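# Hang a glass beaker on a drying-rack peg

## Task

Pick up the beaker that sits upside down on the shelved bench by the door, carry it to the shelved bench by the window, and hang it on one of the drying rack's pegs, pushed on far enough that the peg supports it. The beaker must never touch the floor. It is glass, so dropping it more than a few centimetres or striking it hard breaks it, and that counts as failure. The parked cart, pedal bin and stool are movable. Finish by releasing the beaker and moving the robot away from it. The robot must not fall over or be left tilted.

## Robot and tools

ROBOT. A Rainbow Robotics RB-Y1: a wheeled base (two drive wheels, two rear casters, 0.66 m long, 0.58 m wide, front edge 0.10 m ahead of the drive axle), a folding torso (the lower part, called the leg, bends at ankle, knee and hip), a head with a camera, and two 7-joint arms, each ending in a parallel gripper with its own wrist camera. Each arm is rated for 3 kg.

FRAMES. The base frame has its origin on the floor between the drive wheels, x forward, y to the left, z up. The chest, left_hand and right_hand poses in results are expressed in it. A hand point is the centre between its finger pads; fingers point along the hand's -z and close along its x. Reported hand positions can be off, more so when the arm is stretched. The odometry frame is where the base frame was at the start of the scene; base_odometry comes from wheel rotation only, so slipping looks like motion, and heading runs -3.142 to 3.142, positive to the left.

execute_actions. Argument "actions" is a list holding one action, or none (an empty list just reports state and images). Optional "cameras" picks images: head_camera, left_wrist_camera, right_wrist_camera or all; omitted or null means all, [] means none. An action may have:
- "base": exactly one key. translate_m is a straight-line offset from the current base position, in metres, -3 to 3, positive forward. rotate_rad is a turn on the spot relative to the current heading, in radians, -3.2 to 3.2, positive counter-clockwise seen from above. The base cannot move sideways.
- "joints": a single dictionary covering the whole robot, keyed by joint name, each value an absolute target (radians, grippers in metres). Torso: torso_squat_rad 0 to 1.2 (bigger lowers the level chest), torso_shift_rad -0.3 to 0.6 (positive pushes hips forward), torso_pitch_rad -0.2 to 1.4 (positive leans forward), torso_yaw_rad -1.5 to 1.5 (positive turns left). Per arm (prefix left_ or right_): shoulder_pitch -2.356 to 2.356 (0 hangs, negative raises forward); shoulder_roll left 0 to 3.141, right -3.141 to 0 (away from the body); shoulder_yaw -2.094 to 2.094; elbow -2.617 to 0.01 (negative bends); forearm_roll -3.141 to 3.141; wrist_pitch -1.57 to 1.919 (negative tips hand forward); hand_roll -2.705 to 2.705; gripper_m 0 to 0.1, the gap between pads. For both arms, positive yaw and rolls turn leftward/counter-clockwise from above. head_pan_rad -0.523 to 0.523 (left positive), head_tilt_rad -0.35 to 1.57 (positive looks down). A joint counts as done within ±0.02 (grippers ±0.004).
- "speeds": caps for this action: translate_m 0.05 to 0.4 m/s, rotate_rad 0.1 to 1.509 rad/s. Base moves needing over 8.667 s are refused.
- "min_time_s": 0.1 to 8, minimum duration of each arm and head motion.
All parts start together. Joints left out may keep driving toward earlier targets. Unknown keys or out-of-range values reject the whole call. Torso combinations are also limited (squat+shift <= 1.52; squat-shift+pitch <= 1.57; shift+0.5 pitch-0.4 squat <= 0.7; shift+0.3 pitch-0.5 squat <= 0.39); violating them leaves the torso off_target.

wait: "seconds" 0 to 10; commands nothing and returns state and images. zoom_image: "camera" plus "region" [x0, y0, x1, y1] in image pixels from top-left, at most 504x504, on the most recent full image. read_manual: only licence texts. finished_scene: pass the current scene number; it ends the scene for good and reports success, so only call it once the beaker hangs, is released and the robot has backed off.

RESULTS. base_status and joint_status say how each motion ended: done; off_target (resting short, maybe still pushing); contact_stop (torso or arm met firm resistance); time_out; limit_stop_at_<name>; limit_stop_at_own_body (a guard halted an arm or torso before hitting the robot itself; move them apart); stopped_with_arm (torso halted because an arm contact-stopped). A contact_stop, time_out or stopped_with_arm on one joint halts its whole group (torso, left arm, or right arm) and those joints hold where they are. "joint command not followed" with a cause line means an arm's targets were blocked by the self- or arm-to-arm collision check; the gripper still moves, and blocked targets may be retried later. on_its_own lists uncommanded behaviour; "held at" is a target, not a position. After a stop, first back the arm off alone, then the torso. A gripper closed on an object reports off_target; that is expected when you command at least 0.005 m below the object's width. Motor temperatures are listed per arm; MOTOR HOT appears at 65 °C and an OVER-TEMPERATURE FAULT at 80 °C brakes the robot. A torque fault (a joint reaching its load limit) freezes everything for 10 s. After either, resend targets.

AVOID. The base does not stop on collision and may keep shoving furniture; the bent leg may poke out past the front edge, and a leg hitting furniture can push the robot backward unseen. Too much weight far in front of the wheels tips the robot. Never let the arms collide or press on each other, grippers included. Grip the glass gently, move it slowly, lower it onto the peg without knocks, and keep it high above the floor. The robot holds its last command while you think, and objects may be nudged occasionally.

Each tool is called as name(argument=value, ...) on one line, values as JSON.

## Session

execute_actions(actions=[])

Scene clock: 0.00 s.
Motor temperatures (°C, as the motors report them): left_arm=[33 36 33 34 37 37 41] | right_arm=[35 32 33 29 38 44 42]
base_odometry: x=+0.000 y=+0.000 heading=+0.000 (m, m, rad; odometry frame)
base_status: not commanded
joint_positions: torso_squat_rad=+0.350 torso_shift_rad=+0.001 torso_pitch_rad=+0.002 torso_yaw_rad=+0.000 left_shoulder_pitch_rad=-0.001 left_shoulder_roll_rad=+0.006 left_shoulder_yaw_rad=+0.040 left_elbow_rad=-0.255 left_forearm_roll_rad=+0.041 left_wrist_pitch_rad=+0.051 left_hand_roll_rad=-0.001 left_gripper_m=+0.101 right_shoulder_pitch_rad=-0.031 right_shoulder_roll_rad=-0.037 right_shoulder_yaw_rad=-0.007 right_elbow_rad=-0.237 right_forearm_roll_rad=-0.041 right_wrist_pitch_rad=+0.003 right_hand_roll_rad=+0.040 right_gripper_m=+0.101 head_pan_rad=+0.000 head_tilt_rad=+0.401
joint_status: not commanded
chest: x=-0.2268 y=-0.0007 z=+1.2475 quat_wxyz=(+1.000, +0.001, +0.001, +0.000) (m; base frame)
left_hand: x=-0.1151 y=+0.2283 z=+0.5704 quat_wxyz=(+0.994, +0.002, -0.101, +0.039) (m; base frame)
right_hand: x=-0.0916 y=-0.2478 z=+0.5748 quat_wxyz=(+0.991, -0.018, -0.130, +0.003) (m; base frame)
pictures: head_camera, left_wrist_camera, right_wrist_camera
camera_calibration (this result's frames):
head_camera: T_world_to_cam=[[0.0215777, -0.999718, 0.00989138, -0.0169533], [-0.384238, -0.0174263, -0.923069, 1.3157], [0.922982, 0.0161171, -0.384506, 0.694012], [0, 0, 0, 1]] pos_world=[-0.13465, -0.00520612, 1.48151]
left_wrist_camera: T_world_to_cam=[[0.985525, 0.0936887, 0.141288, 0.0149493], [-0.0240514, -0.747719, 0.66358, -0.181596], [0.167814, -0.657373, -0.734642, 0.67946], [0, 0, 0, 1]] pos_world=[-0.133123, 0.309475, 0.617551]
right_wrist_camera: T_world_to_cam=[[-0.962424, 0.0610859, -0.26459, 0.0892076], [-0.116705, 0.78675, 0.60614, -0.131953], [0.245193, 0.614242, -0.750058, 0.692755], [0, 0, 0, 1]] pos_world=[-0.0994024, -0.327154, 0.623191]
Images, in order (width x height): head_camera 896x504, left_wrist_camera 644x364, right_wrist_camera 644x364.

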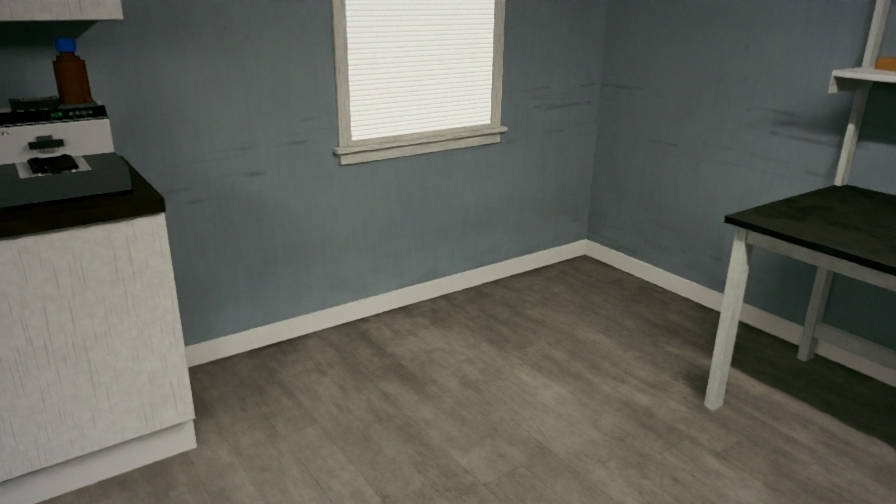

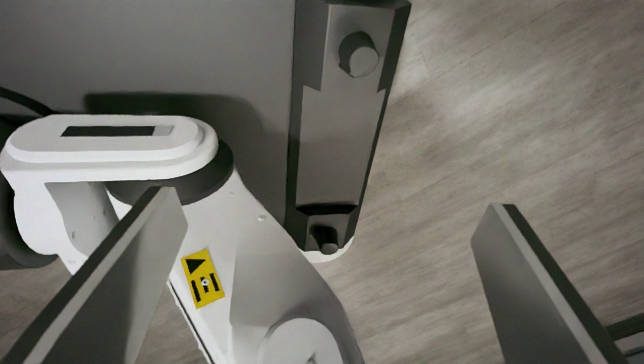

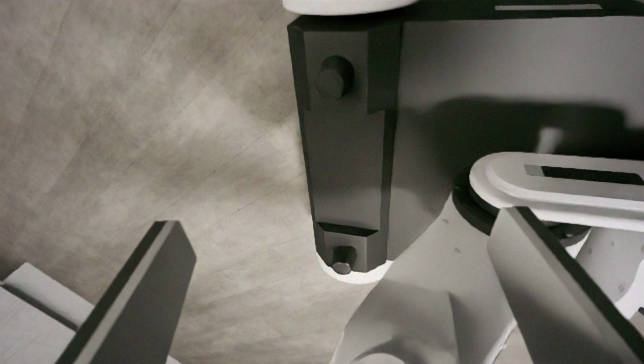

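execute_actions(actions=[{"joints":{"head_pan_rad":-0.52,"head_tilt_rad":0.35,"torso_yaw_rad":-0.15}}], cameras=["head_camera"])

execute_actions(actions=[{"base":{"rotate_rad":2.4},"joints":{"head_pan_rad":0,"head_tilt_rad":0.35,"torso_yaw_rad":0}}], cameras=["head_camera"])

Scene clock: 1.40 s.
Motor temperatures (°C, as the motors report them): left_arm=[33 36 33 34 37 37 41] | right_arm=[35 32 33 29 38 44 42]
base_odometry: x=+0.000 y=+0.000 heading=+0.000 (m, m, rad; odometry frame)
base_status: not commanded
joint_positions: torso_squat_rad=+0.350 torso_shift_rad=+0.001 torso_pitch_rad=+0.002 torso_yaw_rad=-0.150 left_shoulder_pitch_rad=-0.001 left_shoulder_roll_rad=+0.006 left_shoulder_yaw_rad=+0.040 left_elbow_rad=-0.255 left_forearm_roll_rad=+0.041 left_wrist_pitch_rad=+0.051 left_hand_roll_rad=-0.001 left_gripper_m=+0.101 right_shoulder_pitch_rad=-0.031 right_shoulder_roll_rad=-0.037 right_shoulder_yaw_rad=-0.007 right_elbow_rad=-0.237 right_forearm_roll_rad=-0.041 right_wrist_pitch_rad=+0.003 right_hand_roll_rad=+0.040 right_gripper_m=+0.101 head_pan_rad=-0.520 head_tilt_rad=+0.350
joint_status: all done
chest: x=-0.2268 y=-0.0007 z=+1.2475 quat_wxyz=(+0.997, +0.000, +0.001, -0.075) (m; base frame)
left_hand: x=-0.0822 y=+0.2088 z=+0.5703 quat_wxyz=(+0.994, -0.005, -0.101, -0.036) (m; base frame)
right_hand: x=-0.1302 y=-0.2654 z=+0.5748 quat_wxyz=(+0.989, -0.028, -0.128, -0.071) (m; base frame)
pictures: head_camera
camera_calibration (this result's frames):
head_camera: T_world_to_cam=[[-0.604592, -0.796441, 0.0122629, -0.150962], [-0.275882, 0.194935, -0.941217, 1.36489], [0.747233, -0.572436, -0.33758, 0.587908], [0, 0, 0, 1]] pos_world=[-0.154026, -0.0497578, 1.48498]
Images, in order (width x height): head_camera 896x504.

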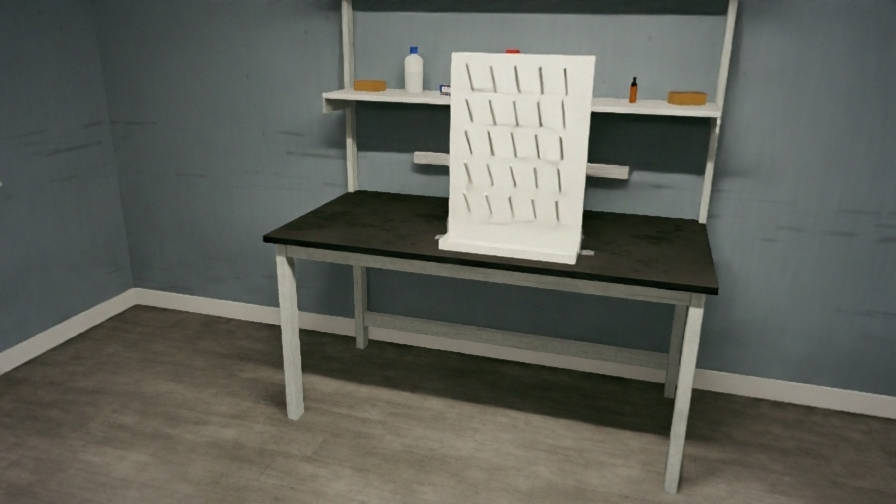

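Scene clock: 6.33 s.
Motor temperatures (°C, as the motors report them): left_arm=[33 36 33 34 37 37 41] | right_arm=[35 32 33 29 38 44 42]
base_odometry: x=+0.000 y=+0.000 heading=+2.399 (m, m, rad; odometry frame)
base_status: done
joint_positions: torso_squat_rad=+0.350 torso_shift_rad=+0.001 torso_pitch_rad=+0.002 torso_yaw_rad=+0.000 left_shoulder_pitch_rad=-0.001 left_shoulder_roll_rad=+0.006 left_shoulder_yaw_rad=+0.040 left_elbow_rad=-0.255 left_forearm_roll_rad=+0.041 left_wrist_pitch_rad=+0.051 left_hand_roll_rad=-0.001 left_gripper_m=+0.101 right_shoulder_pitch_rad=-0.031 right_shoulder_roll_rad=-0.038 right_shoulder_yaw_rad=-0.007 right_elbow_rad=-0.237 right_forearm_roll_rad=-0.041 right_wrist_pitch_rad=+0.003 right_hand_roll_rad=+0.040 right_gripper_m=+0.101 head_pan_rad=+0.000 head_tilt_rad=+0.350
joint_status: all done
chest: x=-0.2268 y=-0.0007 z=+1.2475 quat_wxyz=(+1.000, +0.001, +0.001, +0.000) (m; base frame)
left_hand: x=-0.1151 y=+0.2283 z=+0.5704 quat_wxyz=(+0.994, +0.002, -0.101, +0.039) (m; base frame)
right_hand: x=-0.0917 y=-0.2479 z=+0.5748 quat_wxyz=(+0.991, -0.018, -0.130, +0.003) (m; base frame)
pictures: head_camera
camera_calibration (this result's frames):
head_camera: T_world_to_cam=[[0.0205698, -0.999728, 0.0109797, -0.0187174], [-0.336997, -0.0172723, -0.941347, 1.3518], [0.941281, 0.0156632, -0.337261, 0.629409], [0, 0, 0, 1]] pos_world=[-0.136512, -0.00522208, 1.485]
Images, in order (width x height): head_camera 896x504.

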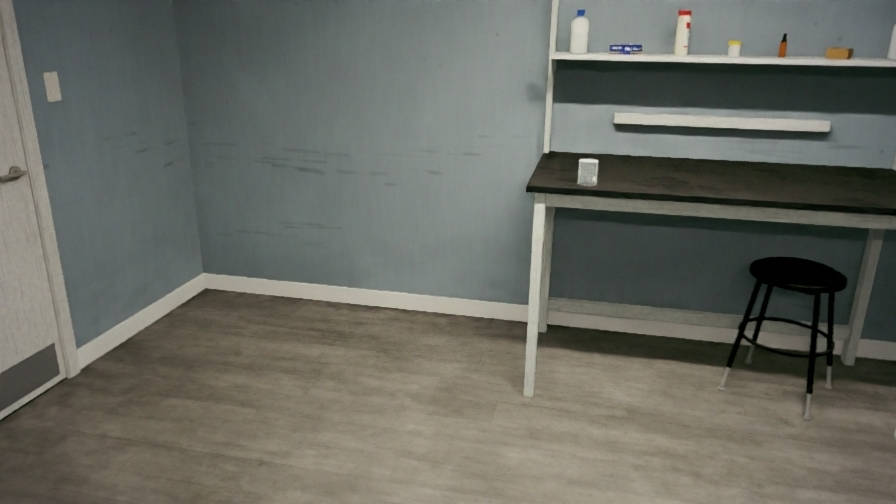

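execute_actions(actions=[{"base":{"rotate_rad":-0.135}}], cameras=[])

execute_actions(actions=[{"base":{"translate_m":1.85},"min_time_s":4,"joints":{"torso_squat_rad":0.3,"head_tilt_rad":0.75,"head_pan_rad":-0.2,"right_shoulder_pitch_rad":-1.22,"right_shoulder_roll_rad":-0.225,"right_shoulder_yaw_rad":-0.327,"right_elbow_rad":-0.7,"right_forearm_roll_rad":0,"right_wrist_pitch_rad":1.9,"right_hand_roll_rad":-1.57}}], cameras=["head_camera","right_wrist_camera"])

Scene clock: 8.87 s.
Motor temperatures (°C, as the motors report them): left_arm=[33 36 33 34 37 37 41] | right_arm=[35 32 33 29 38 44 42]
base_odometry: x=+0.000 y=+0.000 heading=+2.265 (m, m, rad; odometry frame)
base_status: done
joint_positions: torso_squat_rad=+0.350 torso_shift_rad=+0.001 torso_pitch_rad=+0.002 torso_yaw_rad=+0.000 left_shoulder_pitch_rad=-0.001 left_shoulder_roll_rad=+0.006 left_shoulder_yaw_rad=+0.040 left_elbow_rad=-0.255 left_forearm_roll_rad=+0.041 left_wrist_pitch_rad=+0.051 left_hand_roll_rad=-0.001 left_gripper_m=+0.101 right_shoulder_pitch_rad=-0.031 right_shoulder_roll_rad=-0.038 right_shoulder_yaw_rad=-0.007 right_elbow_rad=-0.237 right_forearm_roll_rad=-0.041 right_wrist_pitch_rad=+0.003 right_hand_roll_rad=+0.040 right_gripper_m=+0.101 head_pan_rad=+0.000 head_tilt_rad=+0.350
joint_status: not commanded
chest: x=-0.2268 y=-0.0007 z=+1.2475 quat_wxyz=(+1.000, +0.000, +0.001, +0.000) (m; base frame)
left_hand: x=-0.1151 y=+0.2283 z=+0.5704 quat_wxyz=(+0.994, +0.002, -0.101, +0.039) (m; base frame)
right_hand: x=-0.0917 y=-0.2479 z=+0.5748 quat_wxyz=(+0.991, -0.018, -0.130, +0.003) (m; base frame)
pictures: none
No camera images: the call's "cameras" was empty. Leave "cameras" out to get every camera's image.

Scene clock: 15.07 s.
Motor temperatures (°C, as the motors report them): left_arm=[33 36 33 34 37 37 41] | right_arm=[35 32 33 29 38 44 42]
base_odometry: x=-1.185 y=+1.421 heading=+2.267 (m, m, rad; odometry frame)
base_status: done
joint_positions: torso_squat_rad=+0.300 torso_shift_rad=+0.001 torso_pitch_rad=+0.002 torso_yaw_rad=+0.000 left_shoulder_pitch_rad=-0.001 left_shoulder_roll_rad=+0.006 left_shoulder_yaw_rad=+0.040 left_elbow_rad=-0.255 left_forearm_roll_rad=+0.041 left_wrist_pitch_rad=+0.051 left_hand_roll_rad=-0.001 left_gripper_m=+0.101 right_shoulder_pitch_rad=-1.220 right_shoulder_roll_rad=-0.225 right_shoulder_yaw_rad=-0.327 right_elbow_rad=-0.700 right_forearm_roll_rad=+0.000 right_wrist_pitch_rad=+1.900 right_hand_roll_rad=-1.570 right_gripper_m=+0.101 head_pan_rad=-0.200 head_tilt_rad=+0.750
joint_status: all done
chest: x=-0.2267 y=-0.0007 z=+1.2587 quat_wxyz=(+1.000, +0.000, +0.001, +0.000) (m; base frame)
left_hand: x=-0.1150 y=+0.2283 z=+0.5815 quat_wxyz=(+0.994, +0.002, -0.101, +0.039) (m; base frame)
right_hand: x=+0.2937 y=-0.2207 z=+1.0892 quat_wxyz=(+0.707, +0.000, +0.001, -0.707) (m; base frame)
pictures: head_camera, right_wrist_camera
camera_calibration (this result's frames):
head_camera: T_world_to_cam=[[-0.175342, -0.984505, 0.00242628, -0.0463373], [-0.667112, 0.117001, -0.735713, 0.994999], [0.724029, -0.13062, -0.67729, 1.08456], [0, 0, 0, 1]] pos_world=[-0.129605, -0.0203691, 1.46671]
right_wrist_camera: T_world_to_cam=[[0.0713163, 0.997443, -0.00468997, 0.214406], [0.765881, -0.0517463, 0.640897, -0.902225], [0.639016, -0.0492984, -0.767612, 0.724461], [0, 0, 0, 1]] pos_world=[0.212763, -0.22483, 1.13534]
Images, in order (width x height): head_camera 896x504, right_wrist_camera 644x364.

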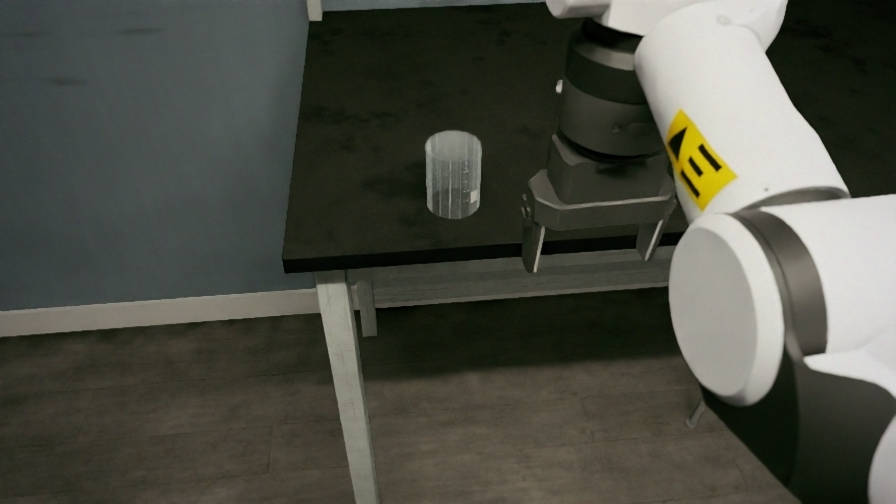

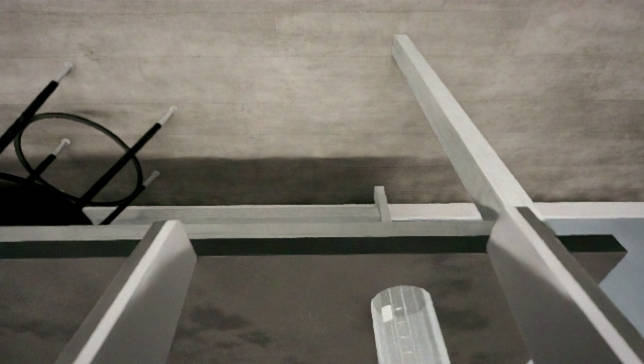

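execute_actions(actions=[{"base":{"translate_m":0.245},"speeds":{"translate_m":0.2},"joints":{"torso_yaw_rad":0.137,"head_pan_rad":-0.4}}], cameras=["right_wrist_camera"])

Scene clock: 17.80 s.
Motor temperatures (°C, as the motors report them): left_arm=[33 36 33 34 37 37 41] | right_arm=[35 32 33 29 38 44 42]
base_odometry: x=-1.342 y=+1.609 heading=+2.268 (m, m, rad; odometry frame)
base_status: done
joint_positions: torso_squat_rad=+0.300 torso_shift_rad=+0.001 torso_pitch_rad=+0.002 torso_yaw_rad=+0.137 left_shoulder_pitch_rad=-0.001 left_shoulder_roll_rad=+0.006 left_shoulder_yaw_rad=+0.040 left_elbow_rad=-0.255 left_forearm_roll_rad=+0.041 left_wrist_pitch_rad=+0.051 left_hand_roll_rad=-0.001 left_gripper_m=+0.101 right_shoulder_pitch_rad=-1.220 right_shoulder_roll_rad=-0.225 right_shoulder_yaw_rad=-0.327 right_elbow_rad=-0.700 right_forearm_roll_rad=+0.000 right_wrist_pitch_rad=+1.900 right_hand_roll_rad=-1.570 right_gripper_m=+0.101 head_pan_rad=-0.400 head_tilt_rad=+0.750
joint_status: all done
chest: x=-0.2268 y=-0.0007 z=+1.2587 quat_wxyz=(+0.998, +0.001, +0.001, +0.068) (m; base frame)
left_hand: x=-0.1473 y=+0.2415 z=+0.5816 quat_wxyz=(+0.989, +0.009, -0.101, +0.107) (m; base frame)
right_hand: x=+0.3189 y=-0.1475 z=+1.0893 quat_wxyz=(+0.754, +0.000, +0.001, -0.657) (m; base frame)
pictures: right_wrist_camera
camera_calibration (this result's frames):
right_wrist_camera: T_world_to_cam=[[-0.0656126, 0.997835, -0.00441681, 0.183015], [0.765586, 0.053179, 0.641132, -0.902506], [0.639979, 0.0386849, -0.767418, 0.724519], [0, 0, 0, 1]] pos_world=[0.239277, -0.162653, 1.13544]
Images, in order (width x height): right_wrist_camera 644x364.

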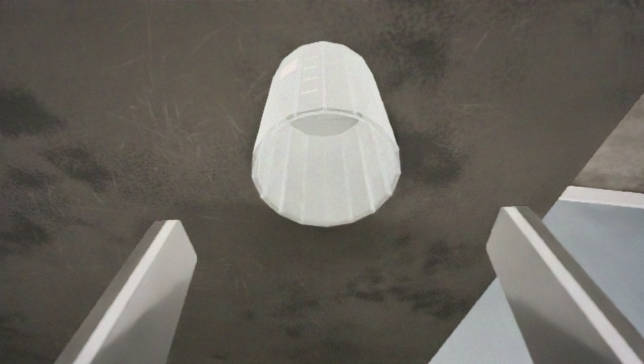

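execute_actions(actions=[{"base":{"translate_m":0.012},"joints":{"torso_squat_rad":0.6,"torso_yaw_rad":0.13}}], cameras=["right_wrist_camera"])

execute_actions(actions=[{"joints":{"right_gripper_m":0.06}}], cameras=["right_wrist_camera","head_camera"])

Scene clock: 20.00 s.
Motor temperatures (°C, as the motors report them): left_arm=[33 36 33 34 37 37 41] | right_arm=[35 32 33 29 38 44 42]
base_odometry: x=-1.350 y=+1.618 heading=+2.269 (m, m, rad; odometry frame)
base_status: done
joint_positions: torso_squat_rad=+0.600 torso_shift_rad=+0.001 torso_pitch_rad=+0.001 torso_yaw_rad=+0.130 left_shoulder_pitch_rad=-0.001 left_shoulder_roll_rad=+0.006 left_shoulder_yaw_rad=+0.040 left_elbow_rad=-0.255 left_forearm_roll_rad=+0.041 left_wrist_pitch_rad=+0.051 left_hand_roll_rad=-0.001 left_gripper_m=+0.101 right_shoulder_pitch_rad=-1.220 right_shoulder_roll_rad=-0.225 right_shoulder_yaw_rad=-0.327 right_elbow_rad=-0.700 right_forearm_roll_rad=+0.000 right_wrist_pitch_rad=+1.900 right_hand_roll_rad=-1.570 right_gripper_m=+0.101 head_pan_rad=-0.400 head_tilt_rad=+0.750
joint_status: all done
chest: x=-0.2270 y=-0.0006 z=+1.1677 quat_wxyz=(+0.998, +0.001, +0.001, +0.065) (m; base frame)
left_hand: x=-0.1456 y=+0.2410 z=+0.4906 quat_wxyz=(+0.989, +0.009, -0.101, +0.103) (m; base frame)
right_hand: x=+0.3177 y=-0.1512 z=+0.9985 quat_wxyz=(+0.752, +0.000, +0.001, -0.659) (m; base frame)
pictures: right_wrist_camera
camera_calibration (this result's frames):
right_wrist_camera: T_world_to_cam=[[-0.0586973, 0.998266, -0.00444205, 0.184147], [0.765723, 0.047878, 0.641386, -0.84426], [0.640487, 0.0342463, -0.767205, 0.654668], [0, 0, 0, 1]] pos_world=[0.237971, -0.165826, 1.04458]
Images, in order (width x height): right_wrist_camera 644x364.

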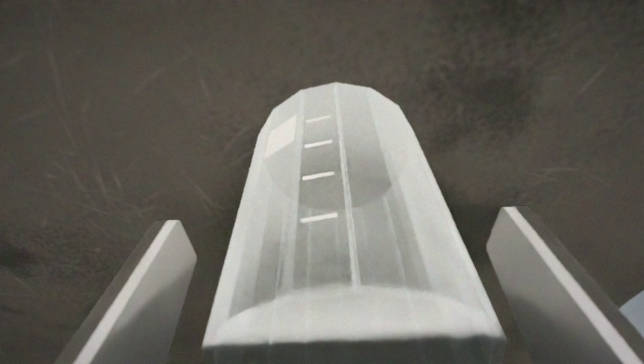

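Scene clock: 20.90 s.
Motor temperatures (°C, as the motors report them): left_arm=[33 36 33 34 37 37 41] | right_arm=[36 32 33 29 38 44 42]
base_odometry: x=-1.350 y=+1.618 heading=+2.269 (m, m, rad; odometry frame)
base_status: not commanded
joint_positions: torso_squat_rad=+0.600 torso_shift_rad=+0.001 torso_pitch_rad=+0.001 torso_yaw_rad=+0.130 left_shoulder_pitch_rad=-0.001 left_shoulder_roll_rad=+0.006 left_shoulder_yaw_rad=+0.040 left_elbow_rad=-0.255 left_forearm_roll_rad=+0.041 left_wrist_pitch_rad=+0.051 left_hand_roll_rad=-0.001 left_gripper_m=+0.101 right_shoulder_pitch_rad=-1.220 right_shoulder_roll_rad=-0.225 right_shoulder_yaw_rad=-0.327 right_elbow_rad=-0.700 right_forearm_roll_rad=+0.000 right_wrist_pitch_rad=+1.900 right_hand_roll_rad=-1.570 right_gripper_m=+0.072 head_pan_rad=-0.400 head_tilt_rad=+0.750
joint_status: right_gripper_m off_target (ended at +0.072, target +0.060)
chest: x=-0.2270 y=-0.0006 z=+1.1677 quat_wxyz=(+0.998, +0.001, +0.001, +0.065) (m; base frame)
left_hand: x=-0.1456 y=+0.2410 z=+0.4906 quat_wxyz=(+0.989, +0.009, -0.101, +0.103) (m; base frame)
right_hand: x=+0.3177 y=-0.1512 z=+0.9985 quat_wxyz=(+0.752, +0.000, +0.001, -0.659) (m; base frame)
pictures: head_camera, right_wrist_camera
camera_calibration (this result's frames):
head_camera: T_world_to_cam=[[-0.243665, -0.969856, 0.00247339, -0.0574501], [-0.657137, 0.163221, -0.735887, 0.929567], [0.713301, -0.180935, -0.6771, 1.02132], [0, 0, 0, 1]] pos_world=[-0.131652, -0.0226511, 1.37573]
right_wrist_camera: T_world_to_cam=[[-0.0586773, 0.998267, -0.00445249, 0.184162], [0.765721, 0.0478692, 0.641389, -0.844263], [0.64049, 0.0342256, -0.767203, 0.654663], [0, 0, 0, 1]] pos_world=[0.237971, -0.165835, 1.04458]
Images, in order (width x height): head_camera 896x504, right_wrist_camera 644x364.

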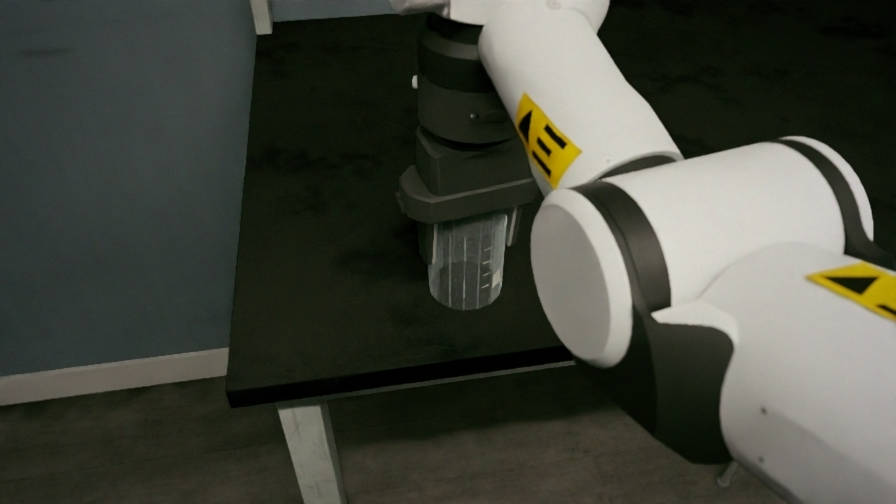

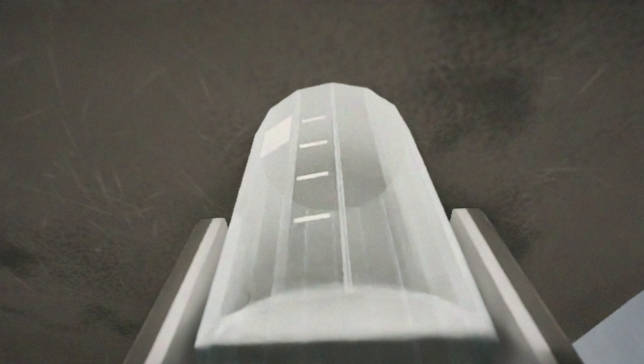

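execute_actions(actions=[{"joints":{"torso_squat_rad":0.54}}], cameras=[])

execute_actions(actions=[{"base":{"translate_m":-0.6},"joints":{"torso_squat_rad":0.35,"torso_yaw_rad":0,"head_pan_rad":-0.52,"head_tilt_rad":0.6}}], cameras=["head_camera","right_wrist_camera"])

Scene clock: 23.40 s.
Motor temperatures (°C, as the motors report them): left_arm=[33 36 33 34 37 37 41] | right_arm=[36 32 33 29 38 44 42]
base_odometry: x=-1.350 y=+1.618 heading=+2.269 (m, m, rad; odometry frame)
base_status: not commanded
joint_positions: torso_squat_rad=+0.540 torso_shift_rad=+0.001 torso_pitch_rad=+0.002 torso_yaw_rad=+0.130 left_shoulder_pitch_rad=-0.001 left_shoulder_roll_rad=+0.006 left_shoulder_yaw_rad=+0.040 left_elbow_rad=-0.255 left_forearm_roll_rad=+0.041 left_wrist_pitch_rad=+0.051 left_hand_roll_rad=-0.001 left_gripper_m=+0.101 right_shoulder_pitch_rad=-1.220 right_shoulder_roll_rad=-0.225 right_shoulder_yaw_rad=-0.327 right_elbow_rad=-0.700 right_forearm_roll_rad=+0.000 right_wrist_pitch_rad=+1.900 right_hand_roll_rad=-1.570 right_gripper_m=+0.072 head_pan_rad=-0.400 head_tilt_rad=+0.750
joint_status: all done
chest: x=-0.2268 y=-0.0006 z=+1.1903 quat_wxyz=(+0.998, +0.001, +0.001, +0.065) (m; base frame)
left_hand: x=-0.1457 y=+0.2410 z=+0.5133 quat_wxyz=(+0.989, +0.009, -0.101, +0.103) (m; base frame)
right_hand: x=+0.3178 y=-0.1512 z=+1.0209 quat_wxyz=(+0.752, +0.000, +0.001, -0.659) (m; base frame)
pictures: none
No camera images: the call's "cameras" was empty. Leave "cameras" out to get every camera's image.

Scene clock: 26.80 s.
Motor temperatures (°C, as the motors report them): left_arm=[33 36 33 34 37 37 41] | right_arm=[36 32 33 29 38 44 42]
base_odometry: x=-0.964 y=+1.158 heading=+2.271 (m, m, rad; odometry frame)
base_status: done
joint_positions: torso_squat_rad=+0.350 torso_shift_rad=+0.001 torso_pitch_rad=+0.002 torso_yaw_rad=+0.000 left_shoulder_pitch_rad=-0.001 left_shoulder_roll_rad=+0.006 left_shoulder_yaw_rad=+0.040 left_elbow_rad=-0.255 left_forearm_roll_rad=+0.041 left_wrist_pitch_rad=+0.051 left_hand_roll_rad=-0.001 left_gripper_m=+0.101 right_shoulder_pitch_rad=-1.220 right_shoulder_roll_rad=-0.225 right_shoulder_yaw_rad=-0.327 right_elbow_rad=-0.700 right_forearm_roll_rad=+0.000 right_wrist_pitch_rad=+1.900 right_hand_roll_rad=-1.570 right_gripper_m=+0.072 head_pan_rad=-0.520 head_tilt_rad=+0.600
joint_status: all done
chest: x=-0.2268 y=-0.0007 z=+1.2475 quat_wxyz=(+1.000, +0.000, +0.001, +0.000) (m; base frame)
left_hand: x=-0.1151 y=+0.2283 z=+0.5704 quat_wxyz=(+0.994, +0.002, -0.101, +0.039) (m; base frame)
right_hand: x=+0.2936 y=-0.2207 z=+1.0781 quat_wxyz=(+0.707, +0.000, +0.001, -0.707) (m; base frame)
pictures: head_camera, right_wrist_camera
camera_calibration (this result's frames):
head_camera: T_world_to_cam=[[-0.476716, -0.879033, 0.00649579, -0.113763], [-0.49471, 0.262168, -0.828571, 1.1565], [0.726639, -0.398207, -0.559846, 0.907365], [0, 0, 0, 1]] pos_world=[-0.141426, -0.0418798, 1.46697]
right_wrist_camera: T_world_to_cam=[[0.0713318, 0.997442, -0.004665, 0.214327], [0.765751, -0.0517643, 0.641051, -0.895238], [0.639169, -0.0492995, -0.767484, 0.715797], [0, 0, 0, 1]] pos_world=[0.212725, -0.224831, 1.12426]
Images, in order (width x height): head_camera 896x504, right_wrist_camera 644x364.

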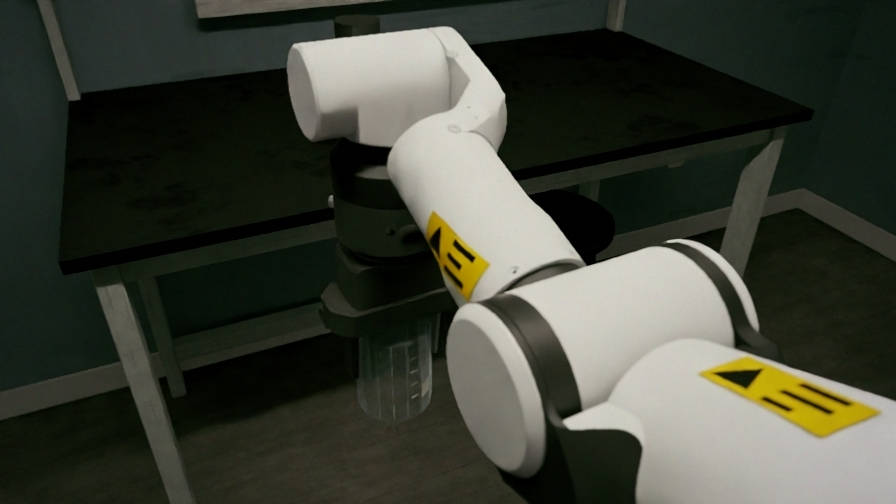

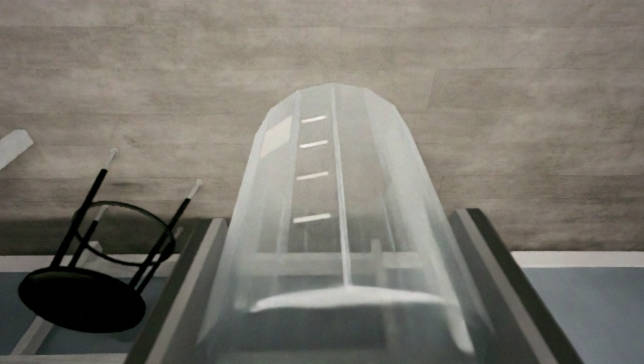

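execute_actions(actions=[{"base":{"rotate_rad":-3.09},"min_time_s":2.5,"joints":{"head_pan_rad":0,"head_tilt_rad":0.3,"right_shoulder_pitch_rad":-0.527,"right_shoulder_roll_rad":-0.044,"right_shoulder_yaw_rad":-0.173,"right_elbow_rad":-1.6}}], cameras=["head_camera"])

Scene clock: 32.47 s.
Motor temperatures (°C, as the motors report them): left_arm=[33 36 33 34 37 37 41] | right_arm=[36 32 33 30 38 44 42]
base_odometry: x=-0.964 y=+1.158 heading=-0.818 (m, m, rad; odometry frame)
base_status: done
joint_positions: torso_squat_rad=+0.350 torso_shift_rad=+0.001 torso_pitch_rad=+0.002 torso_yaw_rad=+0.000 left_shoulder_pitch_rad=-0.001 left_shoulder_roll_rad=+0.006 left_shoulder_yaw_rad=+0.040 left_elbow_rad=-0.255 left_forearm_roll_rad=+0.041 left_wrist_pitch_rad=+0.051 left_hand_roll_rad=-0.001 left_gripper_m=+0.101 right_shoulder_pitch_rad=-0.527 right_shoulder_roll_rad=-0.044 right_shoulder_yaw_rad=-0.173 right_elbow_rad=-1.600 right_forearm_roll_rad=+0.000 right_wrist_pitch_rad=+1.900 right_hand_roll_rad=-1.570 right_gripper_m=+0.072 head_pan_rad=+0.000 head_tilt_rad=+0.300
joint_status: all done
chest: x=-0.2269 y=-0.0007 z=+1.2475 quat_wxyz=(+1.000, +0.001, +0.001, +0.000) (m; base frame)
left_hand: x=-0.1151 y=+0.2283 z=+0.5704 quat_wxyz=(+0.994, +0.002, -0.101, +0.039) (m; base frame)
right_hand: x=+0.2149 y=-0.2204 z=+0.9760 quat_wxyz=(+0.704, +0.071, -0.070, -0.703) (m; base frame)
pictures: head_camera
camera_calibration (this result's frames):
head_camera: T_world_to_cam=[[0.0199881, -0.999728, 0.0120226, -0.0203272], [-0.289415, -0.0172958, -0.957048, 1.38419], [0.956995, 0.0156501, -0.289682, 0.563833], [0, 0, 0, 1]] pos_world=[-0.138573, -0.00520497, 1.48832]
Images, in order (width x height): head_camera 896x504.

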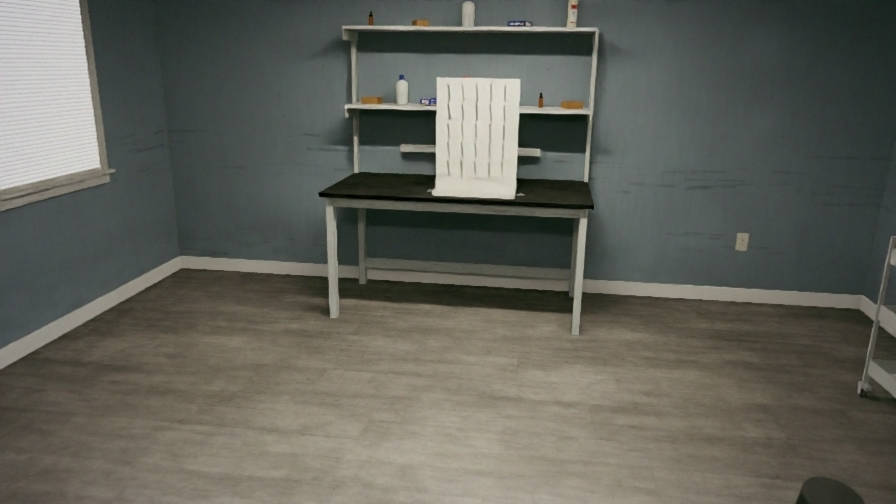

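execute_actions(actions=[{"base":{"translate_m":2.8},"min_time_s":6,"joints":{"head_pan_rad":-0.15,"head_tilt_rad":0.55,"right_wrist_pitch_rad":1.315,"torso_squat_rad":0.4}}], cameras=["head_camera","right_wrist_camera"])

Scene clock: 41.27 s.
Motor temperatures (°C, as the motors report them): left_arm=[33 36 33 34 37 37 41] | right_arm=[36 32 33 30 38 44 42]
base_odometry: x=+0.949 y=-0.886 heading=-0.819 (m, m, rad; odometry frame)
base_status: done
joint_positions: torso_squat_rad=+0.400 torso_shift_rad=+0.001 torso_pitch_rad=+0.002 torso_yaw_rad=+0.000 left_shoulder_pitch_rad=-0.001 left_shoulder_roll_rad=+0.006 left_shoulder_yaw_rad=+0.040 left_elbow_rad=-0.255 left_forearm_roll_rad=+0.041 left_wrist_pitch_rad=+0.051 left_hand_roll_rad=-0.001 left_gripper_m=+0.101 right_shoulder_pitch_rad=-0.527 right_shoulder_roll_rad=-0.044 right_shoulder_yaw_rad=-0.173 right_elbow_rad=-1.600 right_forearm_roll_rad=+0.000 right_wrist_pitch_rad=+1.315 right_hand_roll_rad=-1.570 right_gripper_m=+0.072 head_pan_rad=-0.150 head_tilt_rad=+0.550
joint_status: all done
chest: x=-0.2268 y=-0.0007 z=+1.2347 quat_wxyz=(+1.000, +0.001, +0.001, +0.000) (m; base frame)
left_hand: x=-0.1150 y=+0.2283 z=+0.5576 quat_wxyz=(+0.994, +0.002, -0.101, +0.039) (m; base frame)
right_hand: x=+0.3322 y=-0.2205 z=+1.0258 quat_wxyz=(+0.654, +0.270, -0.270, -0.653) (m; base frame)
pictures: head_camera, right_wrist_camera
camera_calibration (this result's frames):
head_camera: T_world_to_cam=[[-0.126932, -0.991887, 0.00693637, -0.0428962], [-0.514189, 0.0598176, -0.855588, 1.18054], [0.848232, -0.112168, -0.51761, 0.864637], [0, 0, 0, 1]] pos_world=[-0.131839, -0.0161803, 1.4579]
right_wrist_camera: T_world_to_cam=[[0.054213, 0.997384, 0.0478078, 0.162981], [0.0881555, -0.052472, 0.994724, -1.02909], [0.99463, -0.0497124, -0.0907695, -0.161314], [0, 0, 0, 1]] pos_world=[0.242332, -0.224572, 1.00123]
Images, in order (width x height): head_camera 896x504, right_wrist_camera 644x364.

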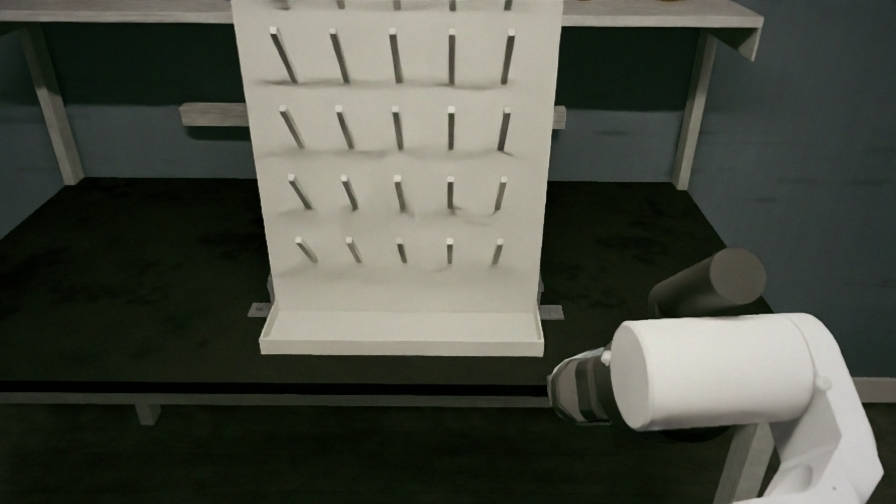

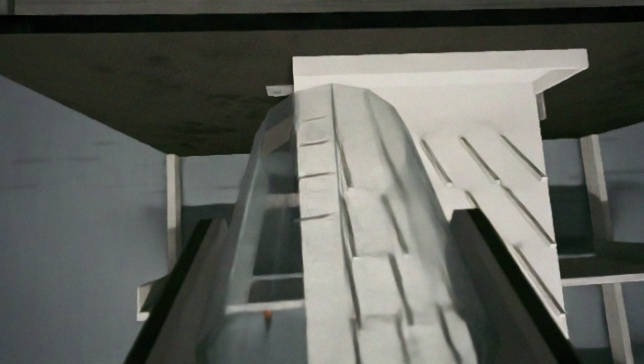

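execute_actions(actions=[{"base":{"translate_m":0.27},"speeds":{"translate_m":0.25},"joints":{"torso_squat_rad":0.46}}], cameras=["right_wrist_camera"])

Scene clock: 44.07 s.
Motor temperatures (°C, as the motors report them): left_arm=[33 36 33 34 37 37 41] | right_arm=[36 32 33 30 38 44 42]
base_odometry: x=+1.134 y=-1.083 heading=-0.819 (m, m, rad; odometry frame)
base_status: done
joint_positions: torso_squat_rad=+0.460 torso_shift_rad=+0.001 torso_pitch_rad=+0.002 torso_yaw_rad=+0.000 left_shoulder_pitch_rad=-0.001 left_shoulder_roll_rad=+0.006 left_shoulder_yaw_rad=+0.040 left_elbow_rad=-0.255 left_forearm_roll_rad=+0.041 left_wrist_pitch_rad=+0.051 left_hand_roll_rad=-0.001 left_gripper_m=+0.101 right_shoulder_pitch_rad=-0.527 right_shoulder_roll_rad=-0.044 right_shoulder_yaw_rad=-0.173 right_elbow_rad=-1.600 right_forearm_roll_rad=+0.000 right_wrist_pitch_rad=+1.315 right_hand_roll_rad=-1.570 right_gripper_m=+0.072 head_pan_rad=-0.150 head_tilt_rad=+0.550
joint_status: all done
chest: x=-0.2267 y=-0.0007 z=+1.2172 quat_wxyz=(+1.000, +0.001, +0.001, +0.000) (m; base frame)
left_hand: x=-0.1150 y=+0.2283 z=+0.5400 quat_wxyz=(+0.994, +0.002, -0.101, +0.039) (m; base frame)
right_hand: x=+0.3322 y=-0.2205 z=+1.0082 quat_wxyz=(+0.654, +0.270, -0.270, -0.653) (m; base frame)
pictures: right_wrist_camera
camera_calibration (this result's frames):
right_wrist_camera: T_world_to_cam=[[0.0542357, 0.997383, 0.0478072, 0.163811], [0.0882521, -0.0524783, 0.994715, -1.01165], [0.994621, -0.0497299, -0.0908674, -0.162818], [0, 0, 0, 1]] pos_world=[0.242338, -0.224569, 0.983677]
Images, in order (width x height): right_wrist_camera 644x364.

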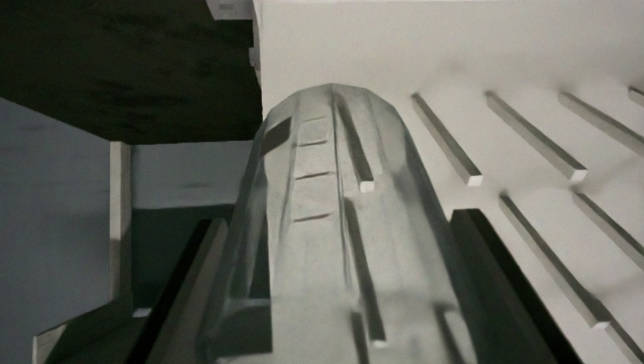

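execute_actions(actions=[{"base":{"translate_m":0.04},"speeds":{"translate_m":0.07},"joints":{"torso_squat_rad":0.415,"torso_yaw_rad":0.027}}], cameras=["right_wrist_camera"])

Scene clock: 47.37 s.
Motor temperatures (°C, as the motors report them): left_arm=[33 36 33 34 37 37 41] | right_arm=[36 32 33 30 38 44 42]
base_odometry: x=+1.161 y=-1.112 heading=-0.820 (m, m, rad; odometry frame)
base_status: done
joint_positions: torso_squat_rad=+0.415 torso_shift_rad=+0.001 torso_pitch_rad=+0.002 torso_yaw_rad=+0.027 left_shoulder_pitch_rad=-0.001 left_shoulder_roll_rad=+0.006 left_shoulder_yaw_rad=+0.040 left_elbow_rad=-0.255 left_forearm_roll_rad=+0.041 left_wrist_pitch_rad=+0.051 left_hand_roll_rad=-0.001 left_gripper_m=+0.101 right_shoulder_pitch_rad=-0.527 right_shoulder_roll_rad=-0.044 right_shoulder_yaw_rad=-0.173 right_elbow_rad=-1.600 right_forearm_roll_rad=+0.000 right_wrist_pitch_rad=+1.315 right_hand_roll_rad=-1.570 right_gripper_m=+0.072 head_pan_rad=-0.150 head_tilt_rad=+0.550
joint_status: all done
chest: x=-0.2267 y=-0.0007 z=+1.2305 quat_wxyz=(+1.000, +0.001, +0.001, +0.013) (m; base frame)
left_hand: x=-0.1213 y=+0.2312 z=+0.5534 quat_wxyz=(+0.993, +0.004, -0.101, +0.052) (m; base frame)
right_hand: x=+0.3379 y=-0.2054 z=+1.0215 quat_wxyz=(+0.662, +0.274, -0.266, -0.645) (m; base frame)
pictures: right_wrist_camera
camera_calibration (this result's frames):
right_wrist_camera: T_world_to_cam=[[0.0274029, 0.998478, 0.0478583, 0.157034], [0.0897342, -0.0501401, 0.994703, -1.02457], [0.995589, -0.0229632, -0.0909717, -0.16126], [0, 0, 0, 1]] pos_world=[0.248185, -0.21187, 0.996958]
Images, in order (width x height): right_wrist_camera 644x364.

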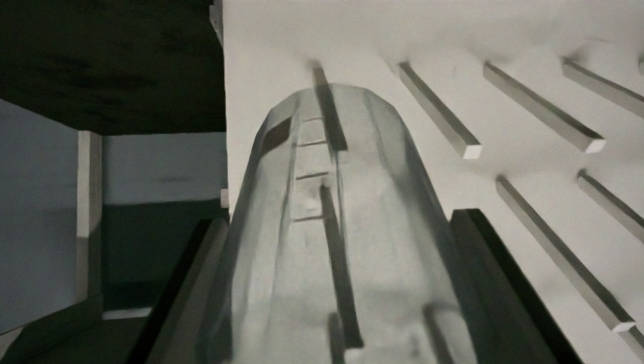

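execute_actions(actions=[{"base":{"translate_m":0.036},"speeds":{"translate_m":0.1},"joints":{"torso_squat_rad":0.485}}], cameras=["right_wrist_camera"])

execute_actions(actions=[{"base":{"translate_m":0.024},"speeds":{"translate_m":0.1},"joints":{"torso_squat_rad":0.555}}], cameras=["right_wrist_camera"])

Scene clock: 48.93 s.
Motor temperatures (°C, as the motors report them): left_arm=[33 36 33 34 37 37 41] | right_arm=[36 32 33 30 38 44 42]
base_odometry: x=+1.186 y=-1.139 heading=-0.820 (m, m, rad; odometry frame)
base_status: done
joint_positions: torso_squat_rad=+0.485 torso_shift_rad=+0.001 torso_pitch_rad=+0.002 torso_yaw_rad=+0.027 left_shoulder_pitch_rad=-0.001 left_shoulder_roll_rad=+0.006 left_shoulder_yaw_rad=+0.040 left_elbow_rad=-0.255 left_forearm_roll_rad=+0.041 left_wrist_pitch_rad=+0.051 left_hand_roll_rad=-0.001 left_gripper_m=+0.101 right_shoulder_pitch_rad=-0.527 right_shoulder_roll_rad=-0.044 right_shoulder_yaw_rad=-0.173 right_elbow_rad=-1.600 right_forearm_roll_rad=+0.000 right_wrist_pitch_rad=+1.315 right_hand_roll_rad=-1.570 right_gripper_m=+0.072 head_pan_rad=-0.150 head_tilt_rad=+0.550
joint_status: all done
chest: x=-0.2268 y=-0.0007 z=+1.2092 quat_wxyz=(+1.000, +0.001, +0.001, +0.013) (m; base frame)
left_hand: x=-0.1212 y=+0.2312 z=+0.5321 quat_wxyz=(+0.993, +0.004, -0.101, +0.052) (m; base frame)
right_hand: x=+0.3378 y=-0.2053 z=+1.0003 quat_wxyz=(+0.662, +0.274, -0.266, -0.645) (m; base frame)
pictures: right_wrist_camera
camera_calibration (this result's frames):
right_wrist_camera: T_world_to_cam=[[0.0273927, 0.998478, 0.0478645, 0.158034], [0.0895212, -0.0501404, 0.994722, -1.00344], [0.995608, -0.0229632, -0.0907584, -0.163359], [0, 0, 0, 1]] pos_world=[0.248142, -0.211857, 0.975749]
Images, in order (width x height): right_wrist_camera 644x364.

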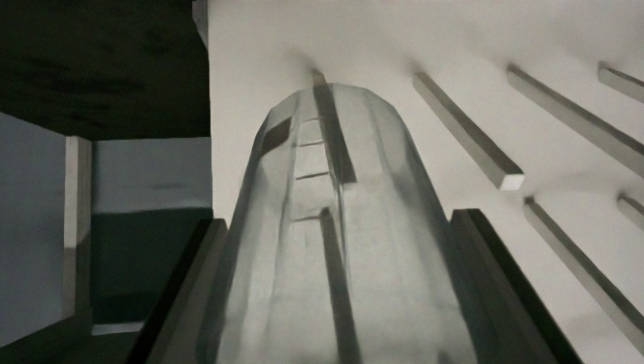

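Scene clock: 49.90 s.
Motor temperatures (°C, as the motors report them): left_arm=[33 36 33 34 37 37 41] | right_arm=[36 32 33 30 38 44 42]
base_odometry: x=+1.202 y=-1.156 heading=-0.820 (m, m, rad; odometry frame)
base_status: done
joint_positions: torso_squat_rad=+0.555 torso_shift_rad=+0.001 torso_pitch_rad=+0.002 torso_yaw_rad=+0.027 left_shoulder_pitch_rad=-0.001 left_shoulder_roll_rad=+0.006 left_shoulder_yaw_rad=+0.040 left_elbow_rad=-0.255 left_forearm_roll_rad=+0.041 left_wrist_pitch_rad=+0.051 left_hand_roll_rad=-0.001 left_gripper_m=+0.101 right_shoulder_pitch_rad=-0.527 right_shoulder_roll_rad=-0.044 right_shoulder_yaw_rad=-0.173 right_elbow_rad=-1.600 right_forearm_roll_rad=+0.000 right_wrist_pitch_rad=+1.315 right_hand_roll_rad=-1.570 right_gripper_m=+0.072 head_pan_rad=-0.150 head_tilt_rad=+0.550
joint_status: all done
chest: x=-0.2269 y=-0.0007 z=+1.1849 quat_wxyz=(+1.000, +0.001, +0.001, +0.013) (m; base frame)
left_hand: x=-0.1212 y=+0.2312 z=+0.5078 quat_wxyz=(+0.993, +0.004, -0.102, +0.052) (m; base frame)
right_hand: x=+0.3378 y=-0.2053 z=+0.9761 quat_wxyz=(+0.662, +0.274, -0.266, -0.645) (m; base frame)
pictures: right_wrist_camera
camera_calibration (this result's frames):
right_wrist_camera: T_world_to_cam=[[0.0273703, 0.998478, 0.0478771, 0.159169], [0.0892887, -0.0501456, 0.994743, -0.979271], [0.99563, -0.0229516, -0.0905253, -0.165703], [0, 0, 0, 1]] pos_world=[0.24806, -0.211836, 0.951502]
Images, in order (width x height): right_wrist_camera 644x364.

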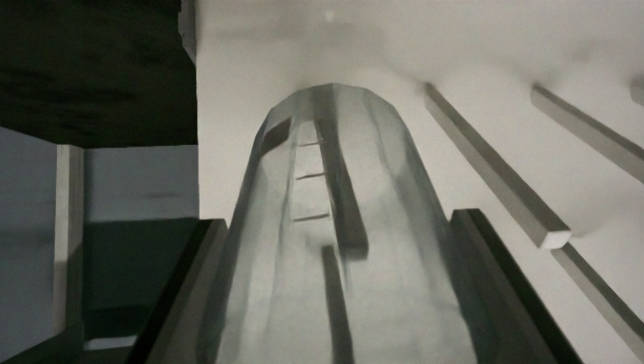

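execute_actions(actions=[{"base":{"translate_m":0.007},"speeds":{"translate_m":0.05},"joints":{"torso_squat_rad":0.617,"torso_yaw_rad":0.03}}], cameras=["right_wrist_camera"])

execute_actions(actions=[{"joints":{"right_gripper_m":0.1}}], cameras=["right_wrist_camera"])

Scene clock: 51.13 s.
Motor temperatures (°C, as the motors report them): left_arm=[33 36 33 34 37 37 41] | right_arm=[36 32 33 30 38 44 42]
base_odometry: x=+1.207 y=-1.161 heading=-0.821 (m, m, rad; odometry frame)
base_status: done
joint_positions: torso_squat_rad=+0.617 torso_shift_rad=+0.001 torso_pitch_rad=+0.002 torso_yaw_rad=+0.030 left_shoulder_pitch_rad=-0.001 left_shoulder_roll_rad=+0.006 left_shoulder_yaw_rad=+0.040 left_elbow_rad=-0.255 left_forearm_roll_rad=+0.041 left_wrist_pitch_rad=+0.051 left_hand_roll_rad=-0.001 left_gripper_m=+0.101 right_shoulder_pitch_rad=-0.527 right_shoulder_roll_rad=-0.044 right_shoulder_yaw_rad=-0.173 right_elbow_rad=-1.600 right_forearm_roll_rad=+0.000 right_wrist_pitch_rad=+1.315 right_hand_roll_rad=-1.570 right_gripper_m=+0.072 head_pan_rad=-0.150 head_tilt_rad=+0.550
joint_status: all done
chest: x=-0.2269 y=-0.0007 z=+1.1609 quat_wxyz=(+1.000, +0.001, +0.001, +0.015) (m; base frame)
left_hand: x=-0.1220 y=+0.2316 z=+0.4838 quat_wxyz=(+0.993, +0.004, -0.101, +0.054) (m; base frame)
right_hand: x=+0.3383 y=-0.2036 z=+0.9521 quat_wxyz=(+0.663, +0.274, -0.266, -0.644) (m; base frame)
pictures: right_wrist_camera
camera_calibration (this result's frames):
right_wrist_camera: T_world_to_cam=[[0.0244064, 0.998555, 0.0478854, 0.159622], [0.089391, -0.0498876, 0.994746, -0.955372], [0.995698, -0.0199977, -0.0904794, -0.167889], [0, 0, 0, 1]] pos_world=[0.248673, -0.21041, 0.927518]
Images, in order (width x height): right_wrist_camera 644x364.

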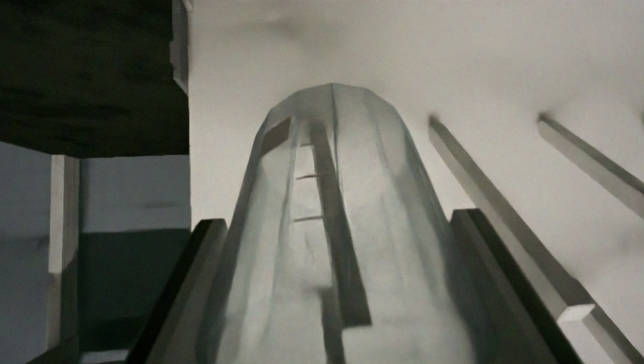

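Scene clock: 52.03 s.
Motor temperatures (°C, as the motors report them): left_arm=[33 36 33 34 37 37 41] | right_arm=[36 32 33 30 38 44 42]
base_odometry: x=+1.207 y=-1.161 heading=-0.821 (m, m, rad; odometry frame)
base_status: not commanded
joint_positions: torso_squat_rad=+0.617 torso_shift_rad=+0.001 torso_pitch_rad=+0.002 torso_yaw_rad=+0.030 left_shoulder_pitch_rad=-0.001 left_shoulder_roll_rad=+0.006 left_shoulder_yaw_rad=+0.040 left_elbow_rad=-0.255 left_forearm_roll_rad=+0.041 left_wrist_pitch_rad=+0.051 left_hand_roll_rad=-0.001 left_gripper_m=+0.101 right_shoulder_pitch_rad=-0.527 right_shoulder_roll_rad=-0.044 right_shoulder_yaw_rad=-0.173 right_elbow_rad=-1.600 right_forearm_roll_rad=+0.000 right_wrist_pitch_rad=+1.315 right_hand_roll_rad=-1.570 right_gripper_m=+0.100 head_pan_rad=-0.150 head_tilt_rad=+0.550
joint_status: all done
chest: x=-0.2269 y=-0.0007 z=+1.1609 quat_wxyz=(+1.000, +0.001, +0.001, +0.015) (m; base frame)
left_hand: x=-0.1220 y=+0.2316 z=+0.4838 quat_wxyz=(+0.993, +0.004, -0.101, +0.054) (m; base frame)
right_hand: x=+0.3383 y=-0.2036 z=+0.9521 quat_wxyz=(+0.663, +0.274, -0.266, -0.644) (m; base frame)
pictures: right_wrist_camera
camera_calibration (this result's frames):
right_wrist_camera: T_world_to_cam=[[0.0244068, 0.998555, 0.047887, 0.15962], [0.0893903, -0.0498893, 0.994746, -0.955372], [0.995698, -0.019998, -0.0904788, -0.16789], [0, 0, 0, 1]] pos_world=[0.248673, -0.210409, 0.927518]
Images, in order (width x height): right_wrist_camera 644x364.

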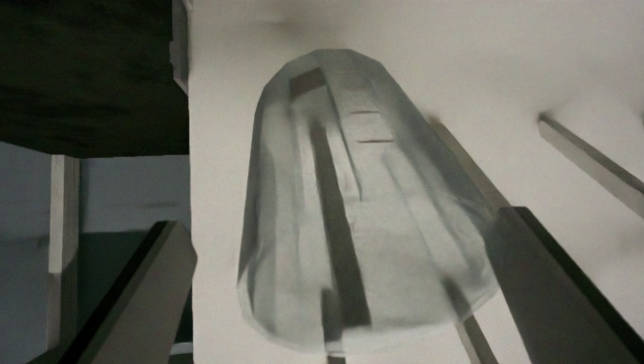

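execute_actions(actions=[{"base":{"translate_m":-0.4},"joints":{"torso_squat_rad":0.54,"torso_yaw_rad":0.042}}], cameras=["right_wrist_camera","head_camera"])

Scene clock: 55.27 s.
Motor temperatures (°C, as the motors report them): left_arm=[33 36 33 34 37 37 41] | right_arm=[36 32 33 30 38 44 42]
base_odometry: x=+0.934 y=-0.869 heading=-0.822 (m, m, rad; odometry frame)
base_status: done
joint_positions: torso_squat_rad=+0.540 torso_shift_rad=+0.001 torso_pitch_rad=+0.002 torso_yaw_rad=+0.042 left_shoulder_pitch_rad=-0.001 left_shoulder_roll_rad=+0.006 left_shoulder_yaw_rad=+0.040 left_elbow_rad=-0.255 left_forearm_roll_rad=+0.041 left_wrist_pitch_rad=+0.051 left_hand_roll_rad=-0.001 left_gripper_m=+0.101 right_shoulder_pitch_rad=-0.527 right_shoulder_roll_rad=-0.044 right_shoulder_yaw_rad=-0.173 right_elbow_rad=-1.600 right_forearm_roll_rad=+0.000 right_wrist_pitch_rad=+1.315 right_hand_roll_rad=-1.570 right_gripper_m=+0.100 head_pan_rad=-0.150 head_tilt_rad=+0.550
joint_status: all done
chest: x=-0.2269 y=-0.0007 z=+1.1903 quat_wxyz=(+1.000, +0.001, +0.001, +0.021) (m; base frame)
left_hand: x=-0.1248 y=+0.2328 z=+0.5132 quat_wxyz=(+0.993, +0.004, -0.101, +0.060) (m; base frame)
right_hand: x=+0.3408 y=-0.1968 z=+0.9816 quat_wxyz=(+0.667, +0.276, -0.264, -0.640) (m; base frame)
pictures: head_camera, right_wrist_camera
camera_calibration (this result's frames):
head_camera: T_world_to_cam=[[-0.085302, -0.996332, 0.00686354, -0.0330347], [-0.516118, 0.0382935, -0.855661, 1.14214], [0.852259, -0.076532, -0.517491, 0.842595], [0, 0, 0, 1]] pos_world=[-0.131447, -0.0121647, 1.41355]
right_wrist_camera: T_world_to_cam=[[0.0123168, 0.998776, 0.047908, 0.155444], [0.0898496, -0.0488233, 0.994758, -0.98456], [0.995879, -0.00794768, -0.0903409, -0.165372], [0, 0, 0, 1]] pos_world=[0.251238, -0.204638, 0.957012]
Images, in order (width x height): head_camera 896x504, right_wrist_camera 644x364.

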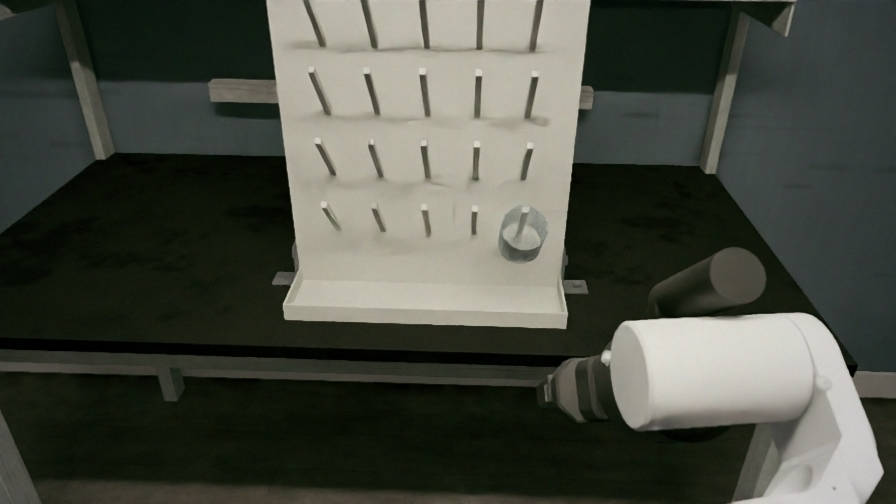

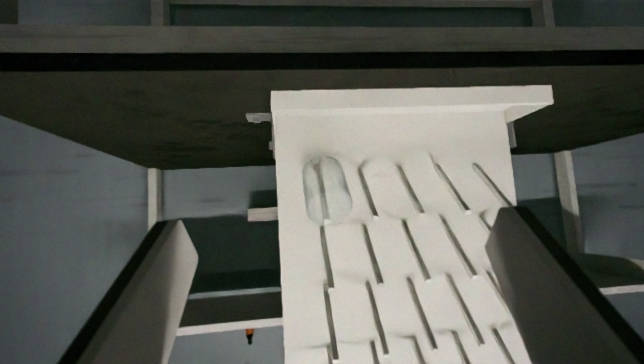

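finished_scene(scene=2)

The scene is finished: the task was done.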